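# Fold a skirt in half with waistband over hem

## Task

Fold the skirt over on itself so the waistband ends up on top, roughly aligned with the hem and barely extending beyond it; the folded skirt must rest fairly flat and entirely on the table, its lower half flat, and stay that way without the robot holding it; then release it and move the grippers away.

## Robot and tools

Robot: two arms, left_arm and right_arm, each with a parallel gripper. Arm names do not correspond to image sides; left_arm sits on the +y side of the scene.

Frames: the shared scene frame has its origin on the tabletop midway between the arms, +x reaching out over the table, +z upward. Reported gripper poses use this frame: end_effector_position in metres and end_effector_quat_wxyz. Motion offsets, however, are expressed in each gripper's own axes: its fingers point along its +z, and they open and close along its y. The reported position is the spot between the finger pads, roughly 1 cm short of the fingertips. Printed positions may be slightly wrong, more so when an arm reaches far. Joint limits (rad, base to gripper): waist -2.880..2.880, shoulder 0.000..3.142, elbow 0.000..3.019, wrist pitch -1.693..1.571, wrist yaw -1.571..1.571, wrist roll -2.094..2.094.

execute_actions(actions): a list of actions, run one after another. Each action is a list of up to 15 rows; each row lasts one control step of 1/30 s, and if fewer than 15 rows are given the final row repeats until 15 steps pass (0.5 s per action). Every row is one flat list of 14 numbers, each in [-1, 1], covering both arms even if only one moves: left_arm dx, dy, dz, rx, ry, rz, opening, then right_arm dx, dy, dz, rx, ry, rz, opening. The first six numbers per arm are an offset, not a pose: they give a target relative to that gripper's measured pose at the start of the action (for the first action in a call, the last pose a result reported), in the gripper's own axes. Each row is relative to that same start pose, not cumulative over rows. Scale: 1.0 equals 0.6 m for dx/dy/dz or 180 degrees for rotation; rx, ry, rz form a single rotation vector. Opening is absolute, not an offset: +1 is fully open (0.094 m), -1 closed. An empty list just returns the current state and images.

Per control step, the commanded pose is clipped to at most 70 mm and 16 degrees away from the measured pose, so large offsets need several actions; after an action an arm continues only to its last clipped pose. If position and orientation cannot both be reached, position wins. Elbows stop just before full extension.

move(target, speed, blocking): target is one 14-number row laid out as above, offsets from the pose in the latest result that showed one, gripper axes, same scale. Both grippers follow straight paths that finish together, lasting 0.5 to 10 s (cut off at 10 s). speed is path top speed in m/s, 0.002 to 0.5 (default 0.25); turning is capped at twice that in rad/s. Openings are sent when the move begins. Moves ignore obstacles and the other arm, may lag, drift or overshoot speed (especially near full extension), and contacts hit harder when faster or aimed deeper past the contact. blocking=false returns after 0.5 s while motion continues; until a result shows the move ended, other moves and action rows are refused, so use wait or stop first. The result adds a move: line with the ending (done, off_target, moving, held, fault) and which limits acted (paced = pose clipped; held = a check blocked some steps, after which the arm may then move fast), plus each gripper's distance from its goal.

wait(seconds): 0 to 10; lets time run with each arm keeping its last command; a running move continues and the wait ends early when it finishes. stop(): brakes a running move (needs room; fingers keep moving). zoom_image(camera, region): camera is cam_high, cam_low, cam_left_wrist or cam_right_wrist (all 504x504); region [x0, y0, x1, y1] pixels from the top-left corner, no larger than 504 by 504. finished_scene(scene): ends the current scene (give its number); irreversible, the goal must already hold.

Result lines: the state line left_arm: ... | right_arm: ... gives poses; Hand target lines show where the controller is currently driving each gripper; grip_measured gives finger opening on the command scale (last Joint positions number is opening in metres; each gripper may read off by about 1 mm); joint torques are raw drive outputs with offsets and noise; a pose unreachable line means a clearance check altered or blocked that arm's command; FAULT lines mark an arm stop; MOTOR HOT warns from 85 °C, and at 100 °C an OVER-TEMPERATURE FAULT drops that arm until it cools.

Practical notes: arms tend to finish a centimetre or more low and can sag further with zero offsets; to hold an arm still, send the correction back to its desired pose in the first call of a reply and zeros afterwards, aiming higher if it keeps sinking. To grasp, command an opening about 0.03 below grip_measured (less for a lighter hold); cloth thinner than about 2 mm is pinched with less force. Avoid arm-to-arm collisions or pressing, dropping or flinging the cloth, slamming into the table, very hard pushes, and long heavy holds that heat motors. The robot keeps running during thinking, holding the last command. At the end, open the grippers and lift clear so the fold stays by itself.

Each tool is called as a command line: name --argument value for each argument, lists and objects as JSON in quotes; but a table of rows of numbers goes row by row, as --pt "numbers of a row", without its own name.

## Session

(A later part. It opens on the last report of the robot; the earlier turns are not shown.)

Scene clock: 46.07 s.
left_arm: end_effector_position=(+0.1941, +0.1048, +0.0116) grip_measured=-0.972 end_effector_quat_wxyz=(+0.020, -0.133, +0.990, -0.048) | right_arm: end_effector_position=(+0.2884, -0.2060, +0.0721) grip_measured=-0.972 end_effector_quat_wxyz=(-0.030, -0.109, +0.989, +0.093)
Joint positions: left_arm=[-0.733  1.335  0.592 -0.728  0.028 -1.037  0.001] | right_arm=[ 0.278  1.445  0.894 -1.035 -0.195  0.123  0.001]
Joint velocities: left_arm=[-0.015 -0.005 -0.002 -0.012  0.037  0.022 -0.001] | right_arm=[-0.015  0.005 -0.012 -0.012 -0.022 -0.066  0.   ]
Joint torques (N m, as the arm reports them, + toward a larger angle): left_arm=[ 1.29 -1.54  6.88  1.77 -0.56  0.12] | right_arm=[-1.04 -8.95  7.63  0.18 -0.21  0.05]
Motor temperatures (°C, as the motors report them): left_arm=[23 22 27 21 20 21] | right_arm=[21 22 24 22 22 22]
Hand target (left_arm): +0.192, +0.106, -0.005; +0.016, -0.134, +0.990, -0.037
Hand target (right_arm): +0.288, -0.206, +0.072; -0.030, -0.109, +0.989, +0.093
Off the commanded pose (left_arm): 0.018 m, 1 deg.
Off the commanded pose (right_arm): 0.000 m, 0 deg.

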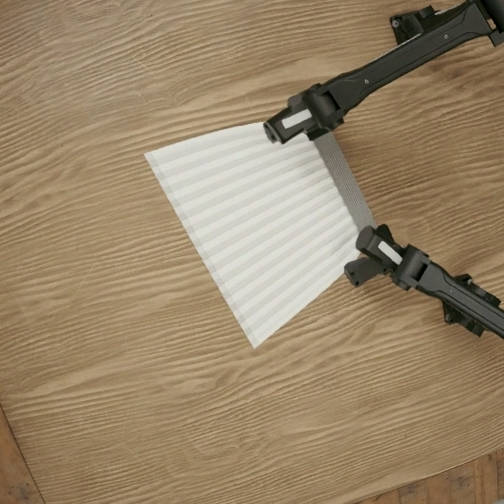

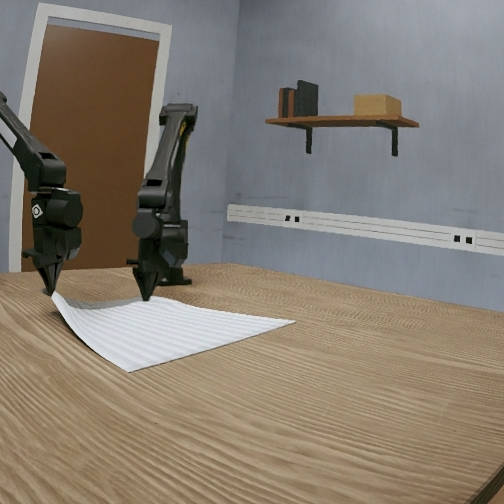

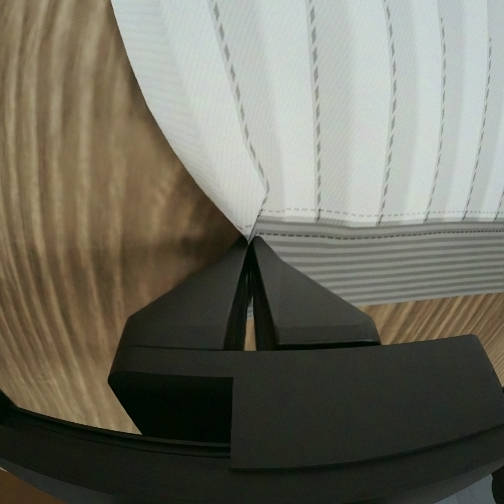

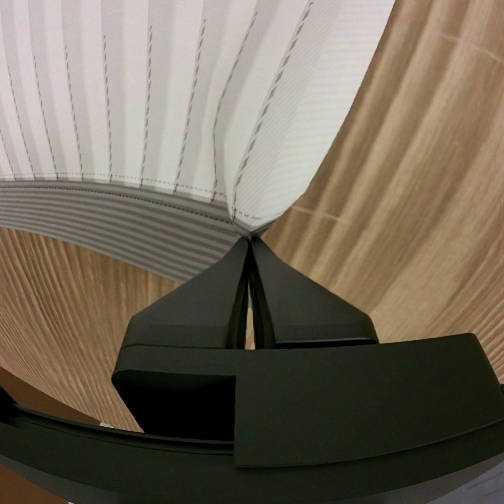

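move --target '[-0.17,-0.05,-0.26,-0.03,0,0,-1,-0.17,0.05,-0.17,0.06,0,0,-1]' --speed 0.12

move --target '[-0.25,-0.01,-0.07,0,0.05,0,-1,-0.25,0.02,-0.08,0,0.05,0,-1]' --speed 0.12

Scene clock: 50.53 s.
left_arm: end_effector_position=(+0.2729, +0.1212, +0.1561) grip_measured=-0.974 end_effector_quat_wxyz=(+0.002, -0.131, +0.991, +0.004) | right_arm: end_effector_position=(+0.3698, -0.1830, +0.1575) grip_measured=-0.972 end_effector_quat_wxyz=(-0.038, -0.113, +0.993, -0.003)
Joint positions: left_arm=[-0.563  1.315  1.017 -1.277 -0.009 -0.86   0.001] | right_arm=[ 0.334  1.597  1.319 -1.368 -0.015  0.172  0.001]
Joint velocities: left_arm=[ 0.005  0.005  0.002 -0.002  0.022  0.007  0.   ] | right_arm=[ 0.015  0.024  0.002  0.002  0.022 -0.007 -0.002]
Joint torques (N m, as the arm reports them, + toward a larger angle): left_arm=[ 3.02 -5.8  14.91 -0.48 -0.49  0.24] | right_arm=[ -0.2  -13.17  13.35  -0.33   0.07   0.13]
Motor temperatures (°C, as the motors report them): left_arm=[23 22 27 21 20 21] | right_arm=[21 22 25 22 22 22]
Hand target (left_arm): +0.290, +0.118, +0.173; +0.014, -0.134, +0.991, -0.002
Hand target (right_arm): +0.386, -0.172, +0.175; -0.018, -0.111, +0.994, +0.000
Off the commanded pose (left_arm): 0.026 m, 2 deg.
Off the commanded pose (right_arm): 0.028 m, 2 deg.
move: off_target (left_arm, right_arm)

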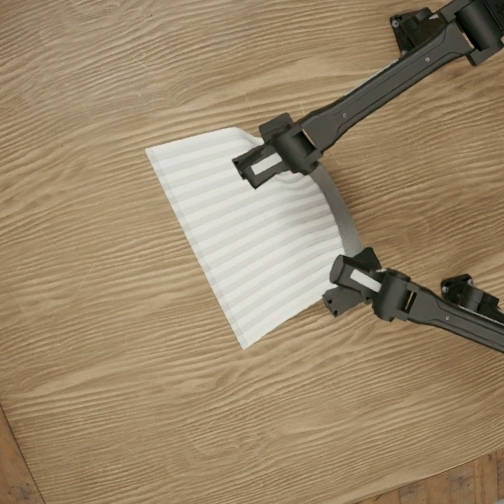

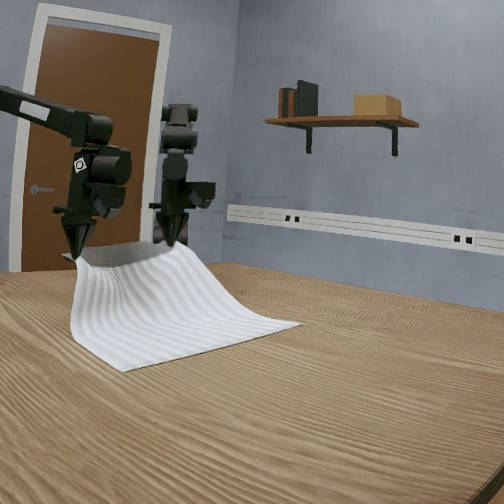

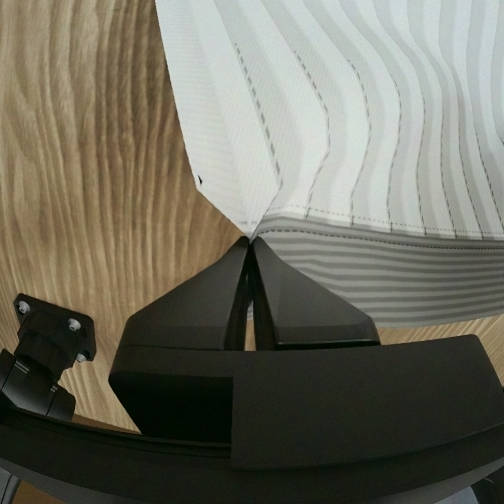

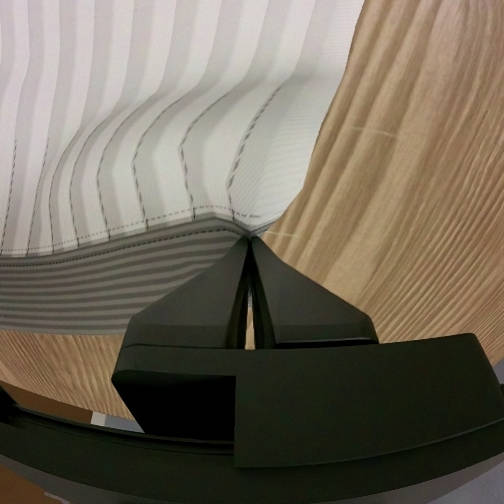

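Scene clock: 52.27 s.
left_arm: end_effector_position=(+0.3993, +0.1555, +0.1847) grip_measured=-0.974 end_effector_quat_wxyz=(-0.090, -0.131, +0.987, +0.002) | right_arm: end_effector_position=(+0.4954, -0.1346, +0.1768) grip_measured=-0.972 end_effector_quat_wxyz=(-0.095, -0.111, +0.989, -0.010)
Joint positions: left_arm=[-0.308  1.644  1.443 -1.531  0.078 -0.599  0.001] | right_arm=[ 0.321  2.021  1.959 -1.697 -0.033  0.16   0.001]
Joint velocities: left_arm=[ 0.005 -0.005 -0.012 -0.007 -0.022 -0.022 -0.001] | right_arm=[-0.015 -0.005 -0.002 -0.002  0.037 -0.022 -0.002]
Joint torques (N m, as the arm reports them, + toward a larger angle): left_arm=[ 2.79 -9.53 15.46 -0.56 -0.03  0.25] | right_arm=[ -1.02 -19.11  13.74  -0.47  -0.15  -0.11]
Motor temperatures (°C, as the motors report them): left_arm=[23 22 27 21 20 21] | right_arm=[21 22 25 22 22 22]
Hand target (left_arm): +0.418, +0.154, +0.200; -0.076, -0.131, +0.988, -0.007
Hand target (right_arm): +0.513, -0.136, +0.193; -0.073, -0.112, +0.991, -0.002
Off the commanded pose (left_arm): 0.024 m, 2 deg.
Off the commanded pose (right_arm): 0.027 m, 2 deg.
joint sent to its limit (right arm) — the command would take joint 4 (wrist pitch) past its lower limit, so that joint was sent only as far as its limit.
move: off_target (left_arm, right_arm)

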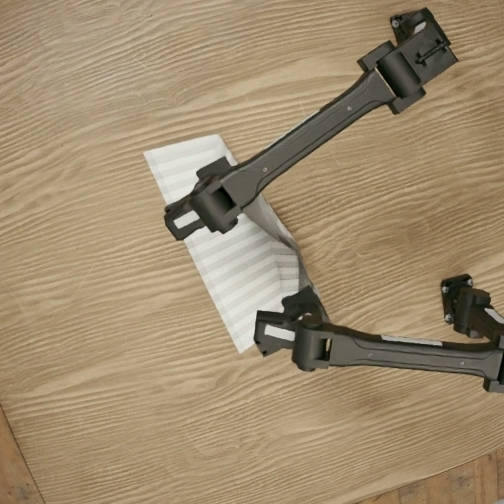

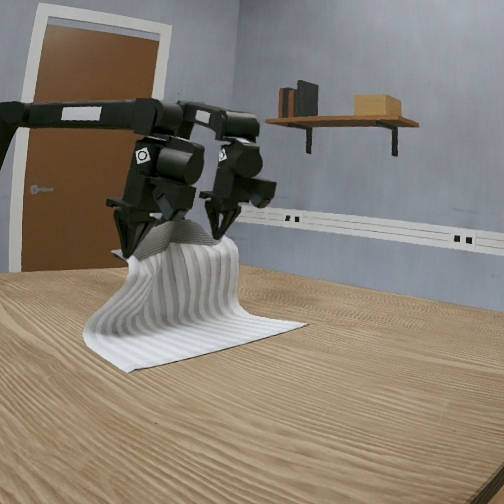

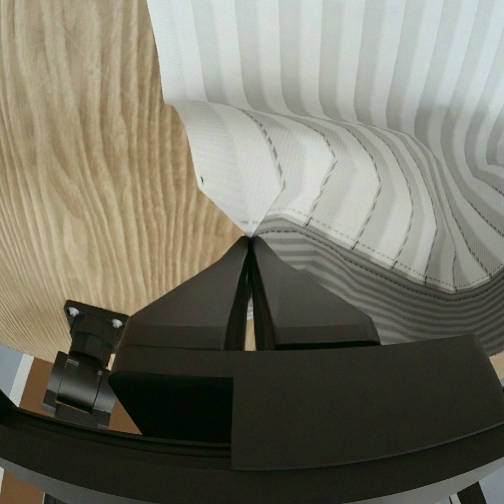

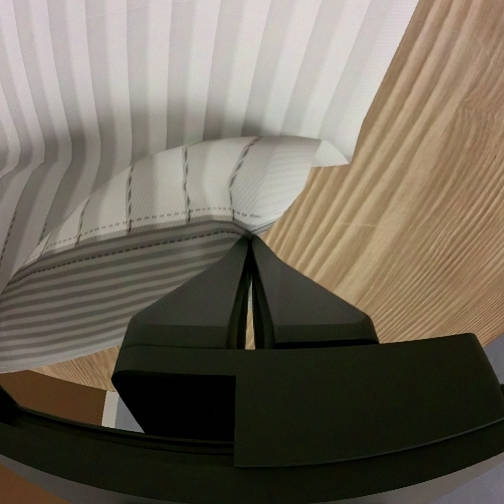

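move --target '[-0.1,0,0,0,0,0.75,-1,-0.07,0,0,0,0,-0.7,-1]' --speed 0.35

Scene clock: 59.70 s.
left_arm: end_effector_position=(+0.4348, +0.1555, +0.1650) grip_measured=-0.974 end_effector_quat_wxyz=(-0.041, +0.863, +0.494, -0.092) | right_arm: end_effector_position=(+0.5148, -0.1192, +0.1549) grip_measured=-0.973 end_effector_quat_wxyz=(+0.049, +0.928, -0.358, -0.087)
Joint positions: left_arm=[-0.282  1.754  1.531 -1.532  0.082  1.792  0.001] | right_arm=[ 0.328  2.105  2.038 -1.697 -0.049 -2.016  0.001]
Joint velocities: left_arm=[-0.005 -0.015 -0.002 -0.002 -0.051  0.037 -0.001] | right_arm=[-0.015 -0.015 -0.007  0.002  0.022 -0.066 -0.   ]
Joint torques (N m, as the arm reports them, + toward a larger angle): left_arm=[  4.51 -10.73  14.37  -0.77  -0.6    0.43] | right_arm=[ -2.64 -19.93  13.84  -0.63   0.41  -0.28]
Motor temperatures (°C, as the motors report them): left_arm=[23 22 29 21 20 21] | right_arm=[21 23 27 22 22 22]
Hand target (left_arm): +0.455, +0.172, +0.174; -0.036, +0.862, +0.499, -0.082
Hand target (right_arm): +0.534, -0.126, +0.169; +0.040, +0.933, -0.352, -0.067
Off the commanded pose (left_arm): 0.028 m, 1 deg.
Off the commanded pose (right_arm): 0.026 m, 1 deg.
joint sent to its limit (right arm) — the command would take joint 4 (wrist pitch) past its lower limit, so that joint was sent only as far as its limit.
move: off_target (left_arm, right_arm)

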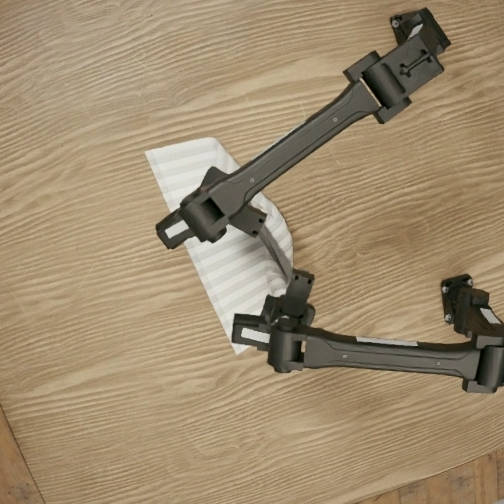

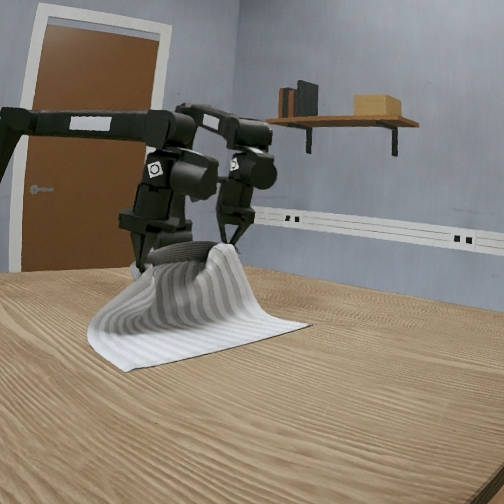

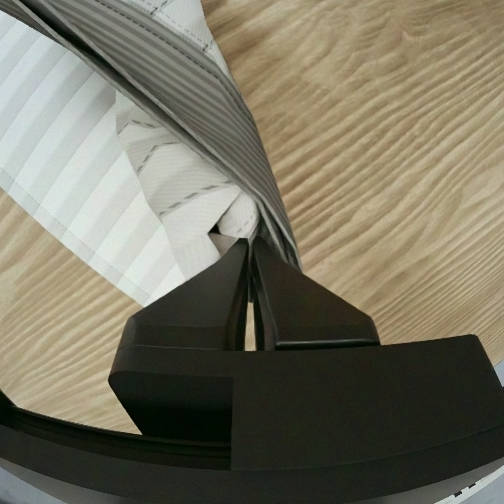

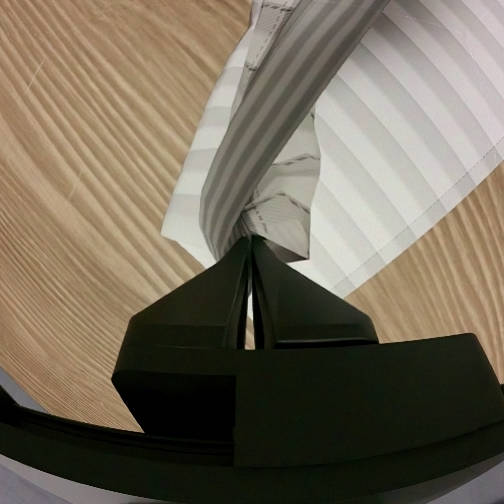

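move --target '[0,0,-0.04,0,0,-0.6,-1,0,0,-0.04,0,0,0.6,-1]' --speed 0.5

move --target '[0,0,-0.04,0,0,-0.62,-1,0,0,-0.04,0,0,0.62,-1]' --speed 0.4

Scene clock: 65.43 s.
left_arm: end_effector_position=(+0.4239, +0.1583, +0.1674) grip_measured=-0.974 end_effector_quat_wxyz=(-0.121, +0.115, +0.986, -0.020) | right_arm: end_effector_position=(+0.5122, -0.1141, +0.1550) grip_measured=-0.973 end_effector_quat_wxyz=(-0.100, -0.269, +0.958, +0.013)
Joint positions: left_arm=[-0.282  1.754  1.531 -1.578  0.086 -0.075  0.001] | right_arm=[ 0.337  2.105  2.038 -1.698 -0.052 -0.15   0.001]
Joint velocities: left_arm=[-0.005 -0.015  0.002  0.017  0.007 -0.007  0.   ] | right_arm=[ 0.005 -0.005 -0.002 -0.012  0.022  0.066  0.   ]
Joint torques (N m, as the arm reports them, + toward a larger angle): left_arm=[  1.96 -12.42  14.54  -0.67  -0.27   0.05] | right_arm=[ -1.83 -23.25  10.39  -0.5   -0.02   0.13]
Motor temperatures (°C, as the motors report them): left_arm=[23 23 29 21 21 21] | right_arm=[21 23 27 22 22 22]
Hand target (left_arm): +0.438, +0.156, +0.189; -0.098, +0.107, +0.989, -0.022
Hand target (right_arm): +0.518, -0.119, +0.178; -0.079, -0.256, +0.963, +0.014
Off the commanded pose (left_arm): 0.026 m, 3 deg.
Off the commanded pose (right_arm): 0.025 m, 2 deg.
joint sent to its limit (right arm) — the command would take joint 4 (wrist pitch) past its lower limit, so that joint was sent only as far as its limit.
move: off_target (left_arm, right_arm)

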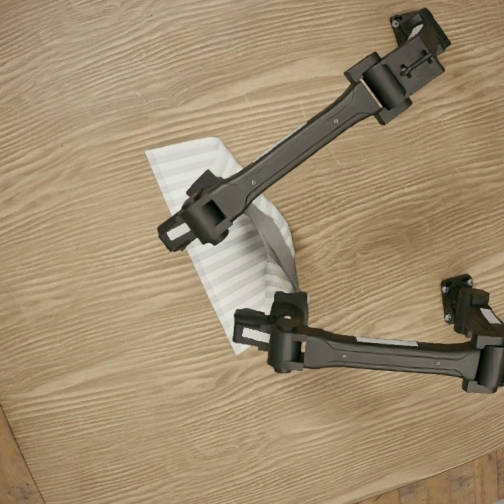

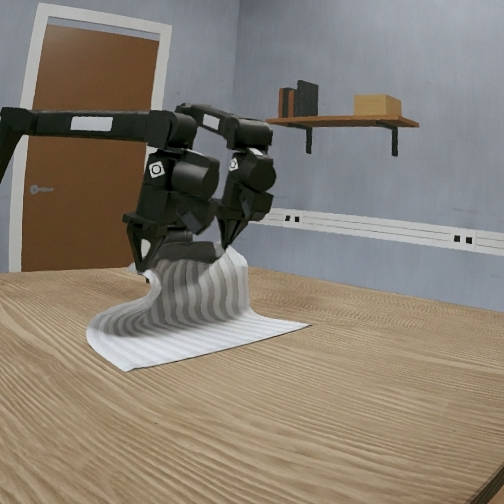

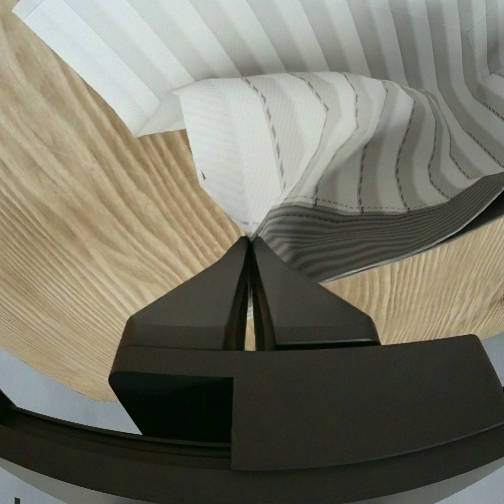

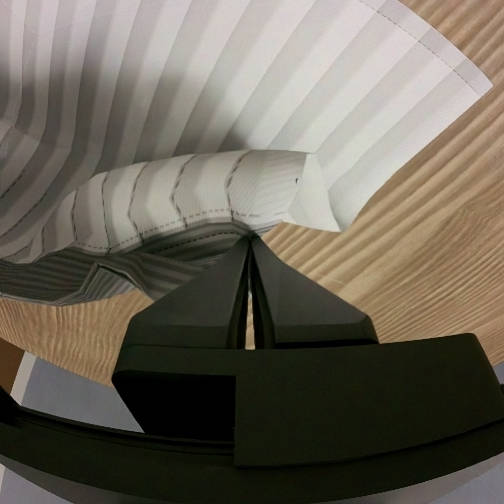

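Scene clock: 68.57 s.
left_arm: end_effector_position=(+0.4161, +0.1586, +0.1695) grip_measured=-0.975 end_effector_quat_wxyz=(+0.097, +0.743, -0.654, -0.100) | right_arm: end_effector_position=(+0.5100, -0.1089, +0.1554) grip_measured=-0.974 end_effector_quat_wxyz=(-0.074, +0.631, +0.769, -0.071)
Joint positions: left_arm=[-0.282  1.754  1.531 -1.61   0.099 -2.001  0.001] | right_arm=[ 0.342  2.105  2.038 -1.698 -0.065  1.775  0.001]
Joint velocities: left_arm=[ 0.015 -0.015 -0.002 -0.012 -0.051 -0.066  0.001] | right_arm=[-0.005 -0.005 -0.002 -0.002  0.022 -0.022 -0.   ]
Joint torques (N m, as the arm reports them, + toward a larger angle): left_arm=[  1.98 -12.15  14.61  -1.31  -0.71  -0.02] | right_arm=[ -2.1  -22.62  10.57  -0.39   0.38   0.31]
Motor temperatures (°C, as the motors report them): left_arm=[23 23 30 21 21 21] | right_arm=[21 24 27 22 22 22]
Hand target (left_arm): +0.429, +0.159, +0.191; +0.084, +0.751, -0.649, -0.088
Hand target (right_arm): +0.516, -0.114, +0.178; -0.058, +0.643, +0.762, -0.057
Off the commanded pose (left_arm): 0.025 m, 2 deg.
Off the commanded pose (right_arm): 0.025 m, 2 deg.
joint sent to its limit (right arm) — the command would take joint 4 (wrist pitch) past its lower limit, so that joint was sent only as far as its limit.
move: off_target (left_arm, right_arm)

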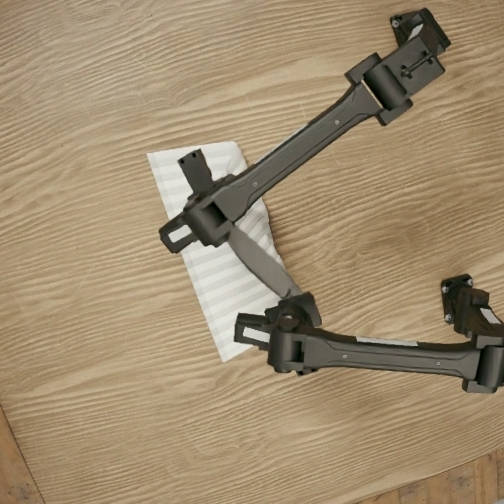

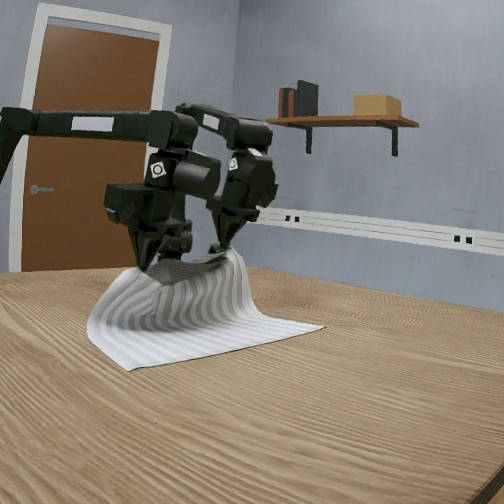

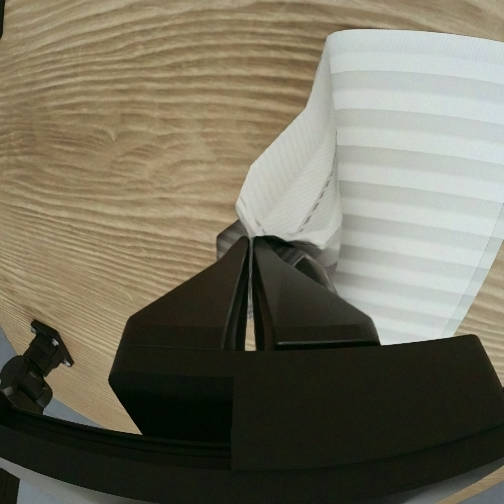

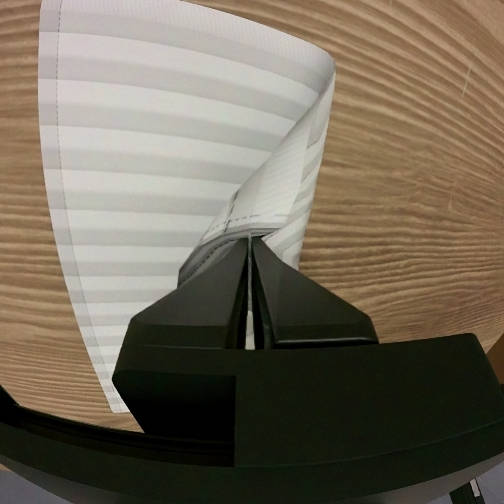

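move --target '[-0.025,-0.34,0.077,0,0,-0.06,-1,-0.012,0.235,0.096,0,0,0.08,-1]' --speed 0.12

Scene clock: 74.57 s.
left_arm: end_effector_position=(+0.5797, +0.1889, +0.0685) grip_measured=-0.975 end_effector_quat_wxyz=(+0.096, +0.791, -0.593, -0.114) | right_arm: end_effector_position=(+0.6163, -0.0829, +0.0576) grip_measured=-0.974 end_effector_quat_wxyz=(-0.054, +0.715, +0.696, -0.050)
Joint positions: left_arm=[-0.16   2.248  2.039 -1.651  0.073 -2.039  0.001] | right_arm=[ 0.318  2.498  2.491 -1.698 -0.062  1.977  0.001]
Joint velocities: left_arm=[ 0.005 -0.005 -0.002  0.002  0.037 -0.081 -0.   ] | right_arm=[-0.005 -0.005 -0.002 -0.012 -0.051 -0.095 -0.   ]
Joint torques (N m, as the arm reports them, + toward a larger angle): left_arm=[  2.96 -15.43  14.62  -0.83  -0.6   -0.02] | right_arm=[ -3.19 -22.37  13.7   -0.55   0.11   0.2 ]
Motor temperatures (°C, as the motors report them): left_arm=[23 23 30 21 21 21] | right_arm=[21 24 27 22 22 22]
Hand target (left_arm): +0.596, +0.199, +0.071; +0.087, +0.801, -0.582, -0.107
Hand target (right_arm): +0.632, -0.089, +0.070; -0.045, +0.726, +0.686, -0.032
Off the commanded pose (left_arm): 0.019 m, 2 deg.
Off the commanded pose (right_arm): 0.024 m, 4 deg.
joint sent to its limit (right arm) — the command would take joint 4 (wrist pitch) past its lower limit, so that joint was sent only as far as its limit.
move: off_target (left_arm, right_arm)

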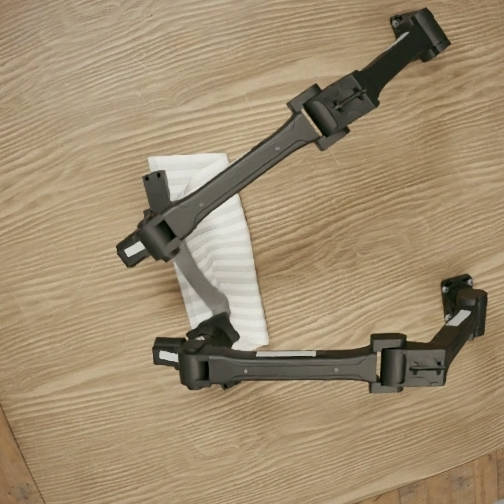

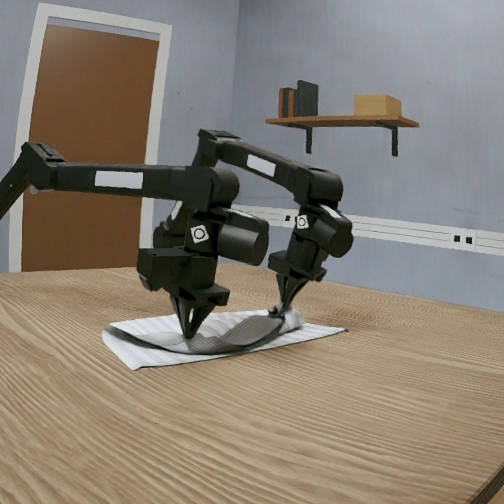

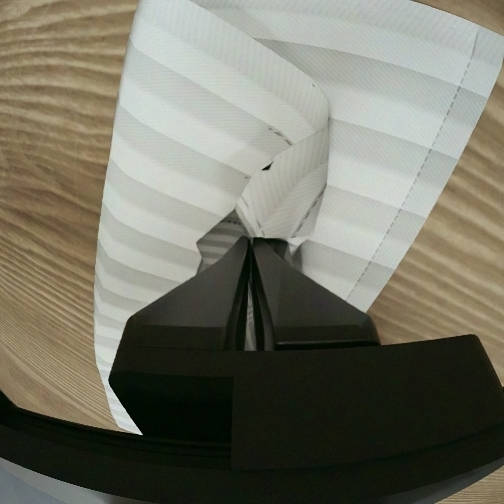

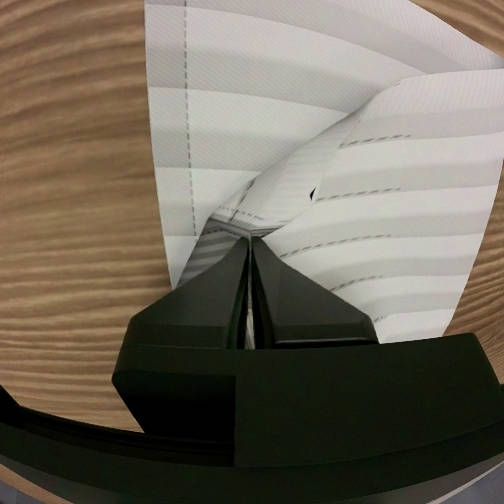

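move --target '[0,-0.09,0.02,0,0,0,-1,0,0,0,0,0,0,-1]' --speed 0.08

execute_actions --actions '[[[0,0,0,0,0,0,-0.4,0,0,0,0,0,0,-0.4]],[[0,0,-0.1,0,0,0,-0.4,0,0,-0.1,0,0,0,-0.4]]]'

move --target '[-0.4,0.25,-0.1,0,0,0,-0.4,-0.4,-0.3,-0.1,0,0,0,-0.4]'

Scene clock: 78.20 s.
left_arm: end_effector_position=(+0.6118, +0.1926, +0.0473) grip_measured=-0.975 end_effector_quat_wxyz=(+0.097, +0.789, -0.596, -0.113) | right_arm: end_effector_position=(+0.6162, -0.0827, +0.0576) grip_measured=-0.974 end_effector_quat_wxyz=(-0.055, +0.715, +0.695, -0.050)
Joint positions: left_arm=[-0.145  2.368  2.199 -1.693  0.071 -2.017  0.001] | right_arm=[ 0.318  2.498  2.491 -1.698 -0.063  1.977  0.001]
Joint velocities: left_arm=[-0.005 -0.015 -0.022  0.002 -0.007  0.007 -0.001] | right_arm=[ 0.015 -0.005  0.002  0.012  0.051  0.051  0.001]
Joint torques (N m, as the arm reports them, + toward a larger angle): left_arm=[  3.17 -16.04  14.08  -0.66  -0.5    0.23] | right_arm=[ -2.33 -24.78   8.59  -0.14  -0.01   0.05]
Motor temperatures (°C, as the motors report them): left_arm=[23 24 31 21 21 21] | right_arm=[21 25 27 22 22 22]
Hand target (left_arm): +0.625, +0.204, +0.042; +0.094, +0.792, -0.593, -0.110
Hand target (right_arm): +0.616, -0.083, +0.058; -0.054, +0.715, +0.695, -0.050
Off the commanded pose (left_arm): 0.019 m, 0 deg.
Off the commanded pose (right_arm): 0.000 m, 0 deg.
joint sent to its limit (left arm) — the command would take joint 4 (wrist pitch) past its lower limit, so that joint was sent only as far as its limit.
move: off_target (left_arm)

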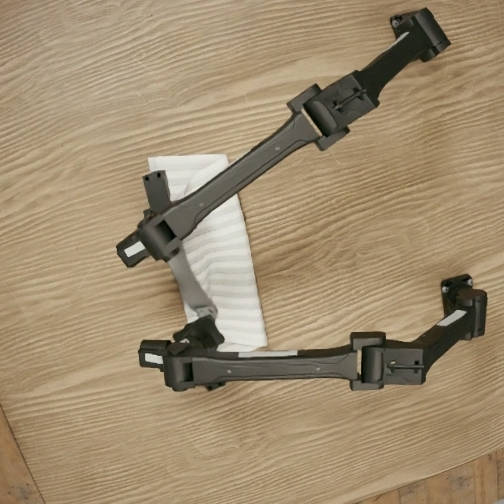

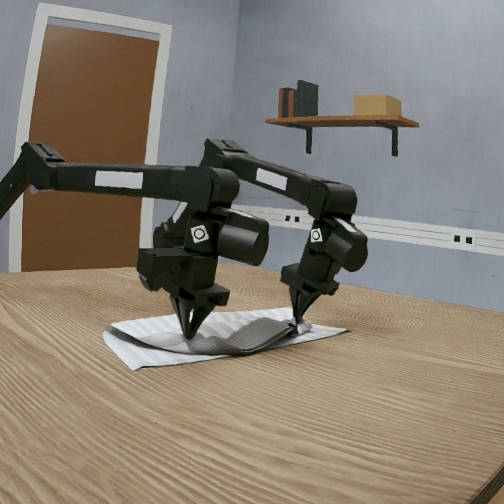

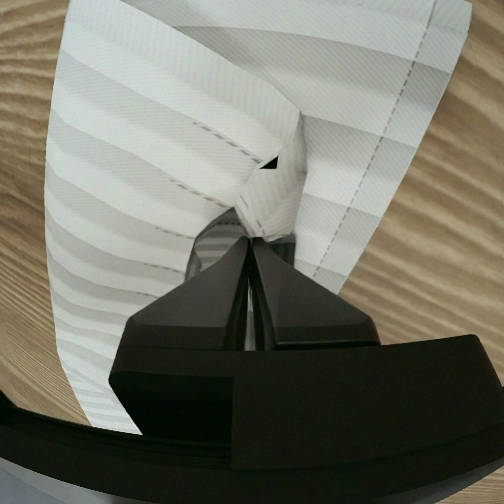

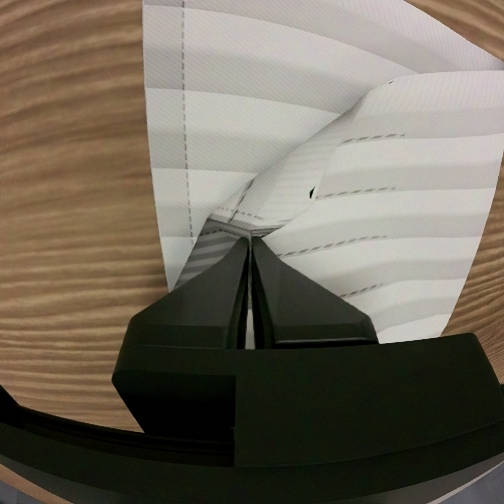

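Scene clock: 79.20 s.
left_arm: end_effector_position=(+0.6138, +0.1922, +0.0642) grip_measured=-0.402 end_effector_quat_wxyz=(+0.092, +0.790, -0.597, -0.101) | right_arm: end_effector_position=(+0.6190, -0.0815, +0.0995) grip_measured=-0.402 end_effector_quat_wxyz=(-0.043, +0.715, +0.697, -0.022)
Joint positions: left_arm=[-0.145  2.341  2.199 -1.693  0.072 -2.017  0.028] | right_arm=[ 0.318  2.438  2.491 -1.699 -0.063  1.977  0.028]
Joint velocities: left_arm=[ 0.005 -0.015 -0.007  0.002 -0.022 -0.095 -0.   ] | right_arm=[-0.015 -0.005  0.007 -0.022 -0.051 -0.022  0.001]
Joint torques (N m, as the arm reports them, + toward a larger angle): left_arm=[  2.28 -20.9   13.42  -0.62  -0.19   0.12] | right_arm=[ -2.15 -24.94  10.52  -0.34  -0.06   0.03]
Motor temperatures (°C, as the motors report them): left_arm=[23 24 31 21 21 21] | right_arm=[21 25 27 22 22 22]
Hand target (left_arm): +0.627, +0.194, +0.104; +0.075, +0.795, -0.598, -0.068
Hand target (right_arm): +0.624, -0.083, +0.117; -0.038, +0.717, +0.696, -0.009
Off the commanded pose (left_arm): 0.043 m, 2 deg.
Off the commanded pose (right_arm): 0.019 m, 3 deg.
joint sent to its limit (left arm) — the command would take joint 4 (wrist pitch) past its lower limit, so that joint was sent only as far as its limit.
joint sent to its limit (right arm) — the command would take joint 4 (wrist pitch) past its lower limit, so that joint was sent only as far as its limit.

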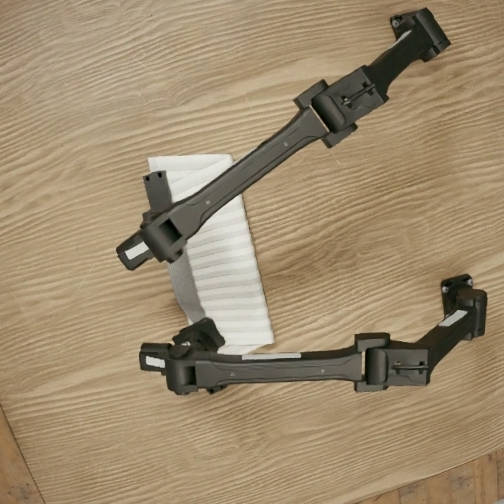

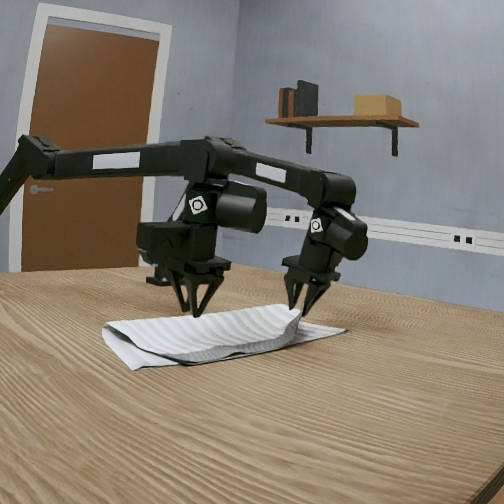

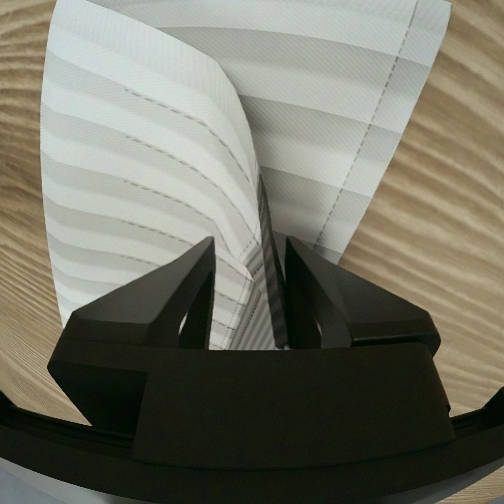

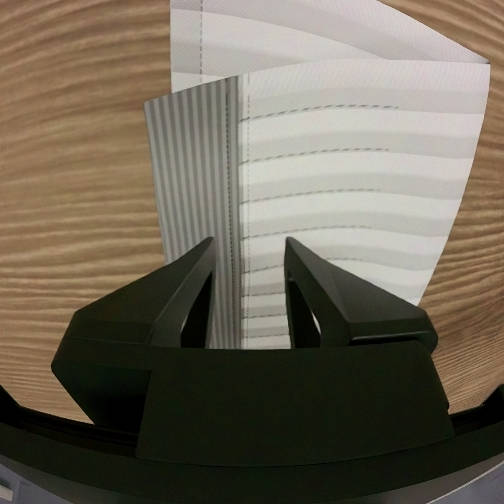

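Scene clock: 80.93 s.
left_arm: end_effector_position=(+0.4308, +0.3831, +0.1644) grip_measured=-0.401 end_effector_quat_wxyz=(+0.095, +0.793, -0.592, -0.103) | right_arm: end_effector_position=(+0.4450, -0.3233, +0.1699) grip_measured=-0.402 end_effector_quat_wxyz=(-0.044, +0.723, +0.689, -0.026)
Joint positions: left_arm=[ 0.17   1.744  1.503 -1.61  -0.008 -1.725  0.028] | right_arm=[-0.003  1.705  1.488 -1.451 -0.034  1.68   0.028]
Joint velocities: left_arm=[ 0.005  0.005  0.002 -0.007  0.007  0.022  0.   ] | right_arm=[ 0.005 -0.005 -0.012  0.002 -0.051 -0.081  0.001]
Joint torques (N m, as the arm reports them, + toward a larger angle): left_arm=[  1.84 -13.02   9.06  -0.69  -0.33   0.23] | right_arm=[  0.02 -15.67   8.16   0.22  -0.05  -0.08]
Motor temperatures (°C, as the motors report them): left_arm=[23 24 30 21 21 21] | right_arm=[21 25 27 22 22 22]
Hand target (left_arm): +0.427, +0.383, +0.173; +0.092, +0.790, -0.597, -0.100
Hand target (right_arm): +0.445, -0.321, +0.171; -0.042, +0.716, +0.697, -0.022
Off the commanded pose (left_arm): 0.010 m, 1 deg.
Off the commanded pose (right_arm): 0.008 m, 1 deg.
move: done

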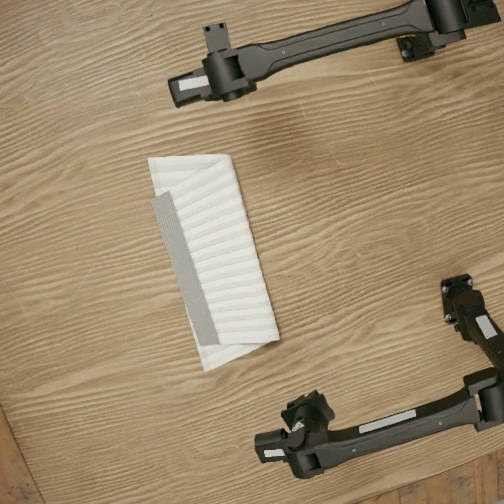

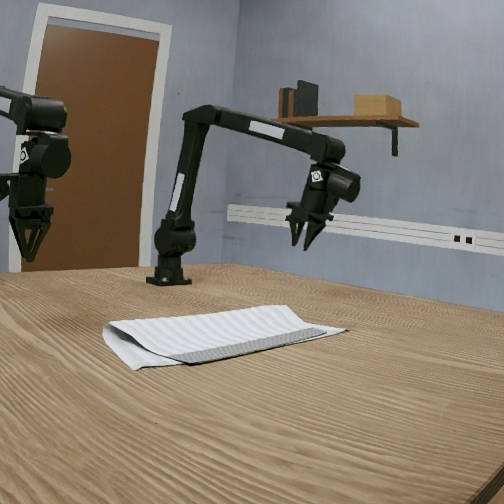

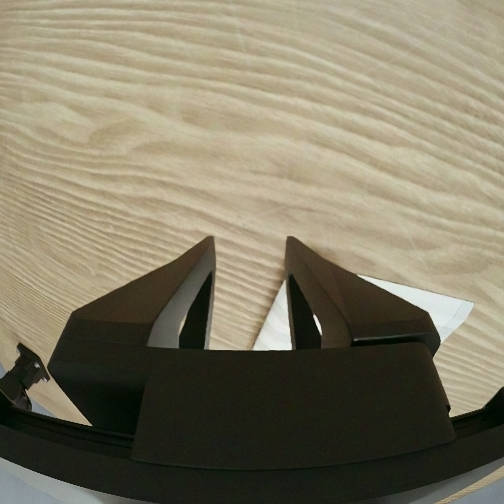

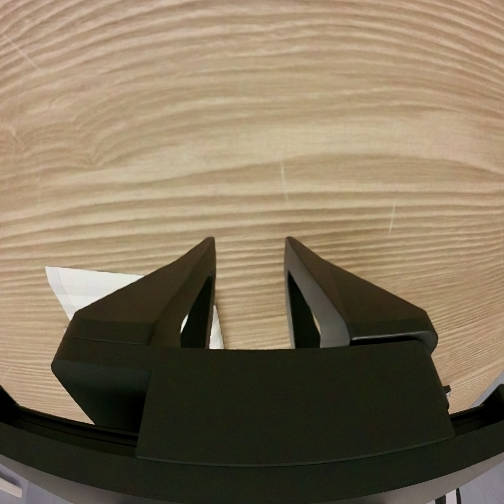

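move --target '[0,0,0,0,0,0,-0.4,0.385,0.45,0.13,-0.1,0,0,-1]'

Scene clock: 87.07 s.
left_arm: end_effector_position=(+0.4308, +0.3831, +0.1644) grip_measured=-0.401 end_effector_quat_wxyz=(+0.095, +0.793, -0.593, -0.102) | right_arm: end_effector_position=(+0.6972, -0.1058, +0.0481) grip_measured=-0.986 end_effector_quat_wxyz=(+0.056, +0.718, +0.691, +0.063)
Joint positions: left_arm=[ 0.17   1.744  1.503 -1.61  -0.008 -1.722  0.028] | right_arm=[ 0.276  2.475  2.42  -1.356  0.05   1.945  0.001]
Joint velocities: left_arm=[ 0.005 -0.024 -0.007  0.002 -0.051  0.081  0.   ] | right_arm=[ 0.005 -0.024 -0.002 -0.017  0.037 -0.051 -0.   ]
Joint torques (N m, as the arm reports them, + toward a larger angle): left_arm=[  1.66 -11.74   9.36  -0.32  -0.24   0.1 ] | right_arm=[ -0.46 -23.79  14.55   0.11   0.14   0.17]
Motor temperatures (°C, as the motors report them): left_arm=[23 24 30 21 21 21] | right_arm=[21 25 27 22 22 22]
Hand target (left_arm): +0.431, +0.383, +0.164; +0.095, +0.793, -0.592, -0.103
Hand target (right_arm): +0.710, -0.100, +0.069; +0.066, +0.720, +0.685, +0.085
Off the commanded pose (left_arm): 0.000 m, 0 deg.
Off the commanded pose (right_arm): 0.030 m, 3 deg.
move: off_target (right_arm)

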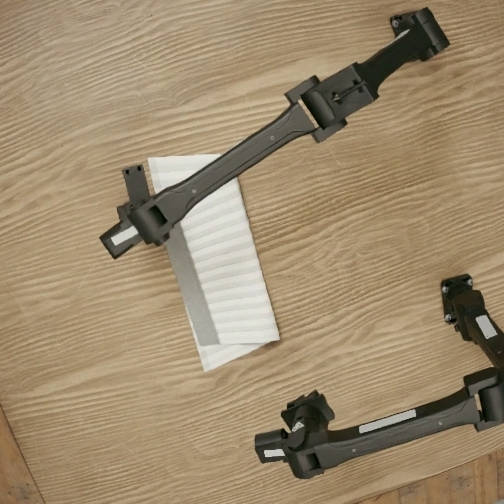

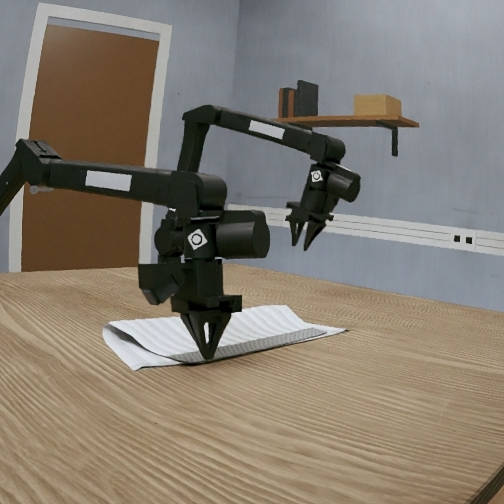

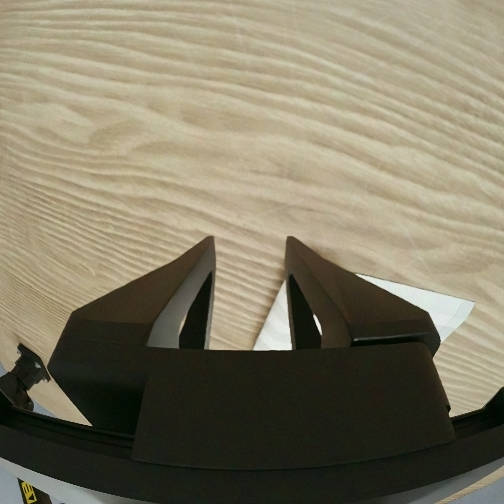

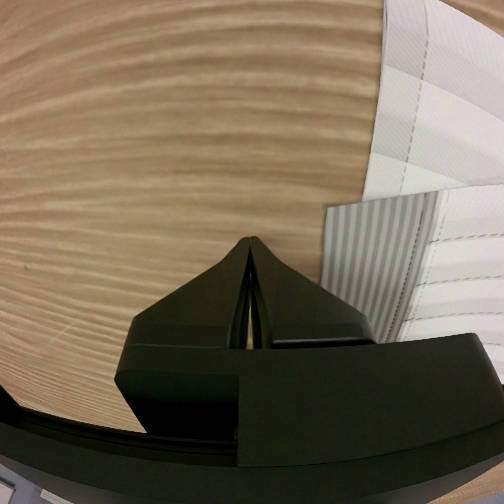

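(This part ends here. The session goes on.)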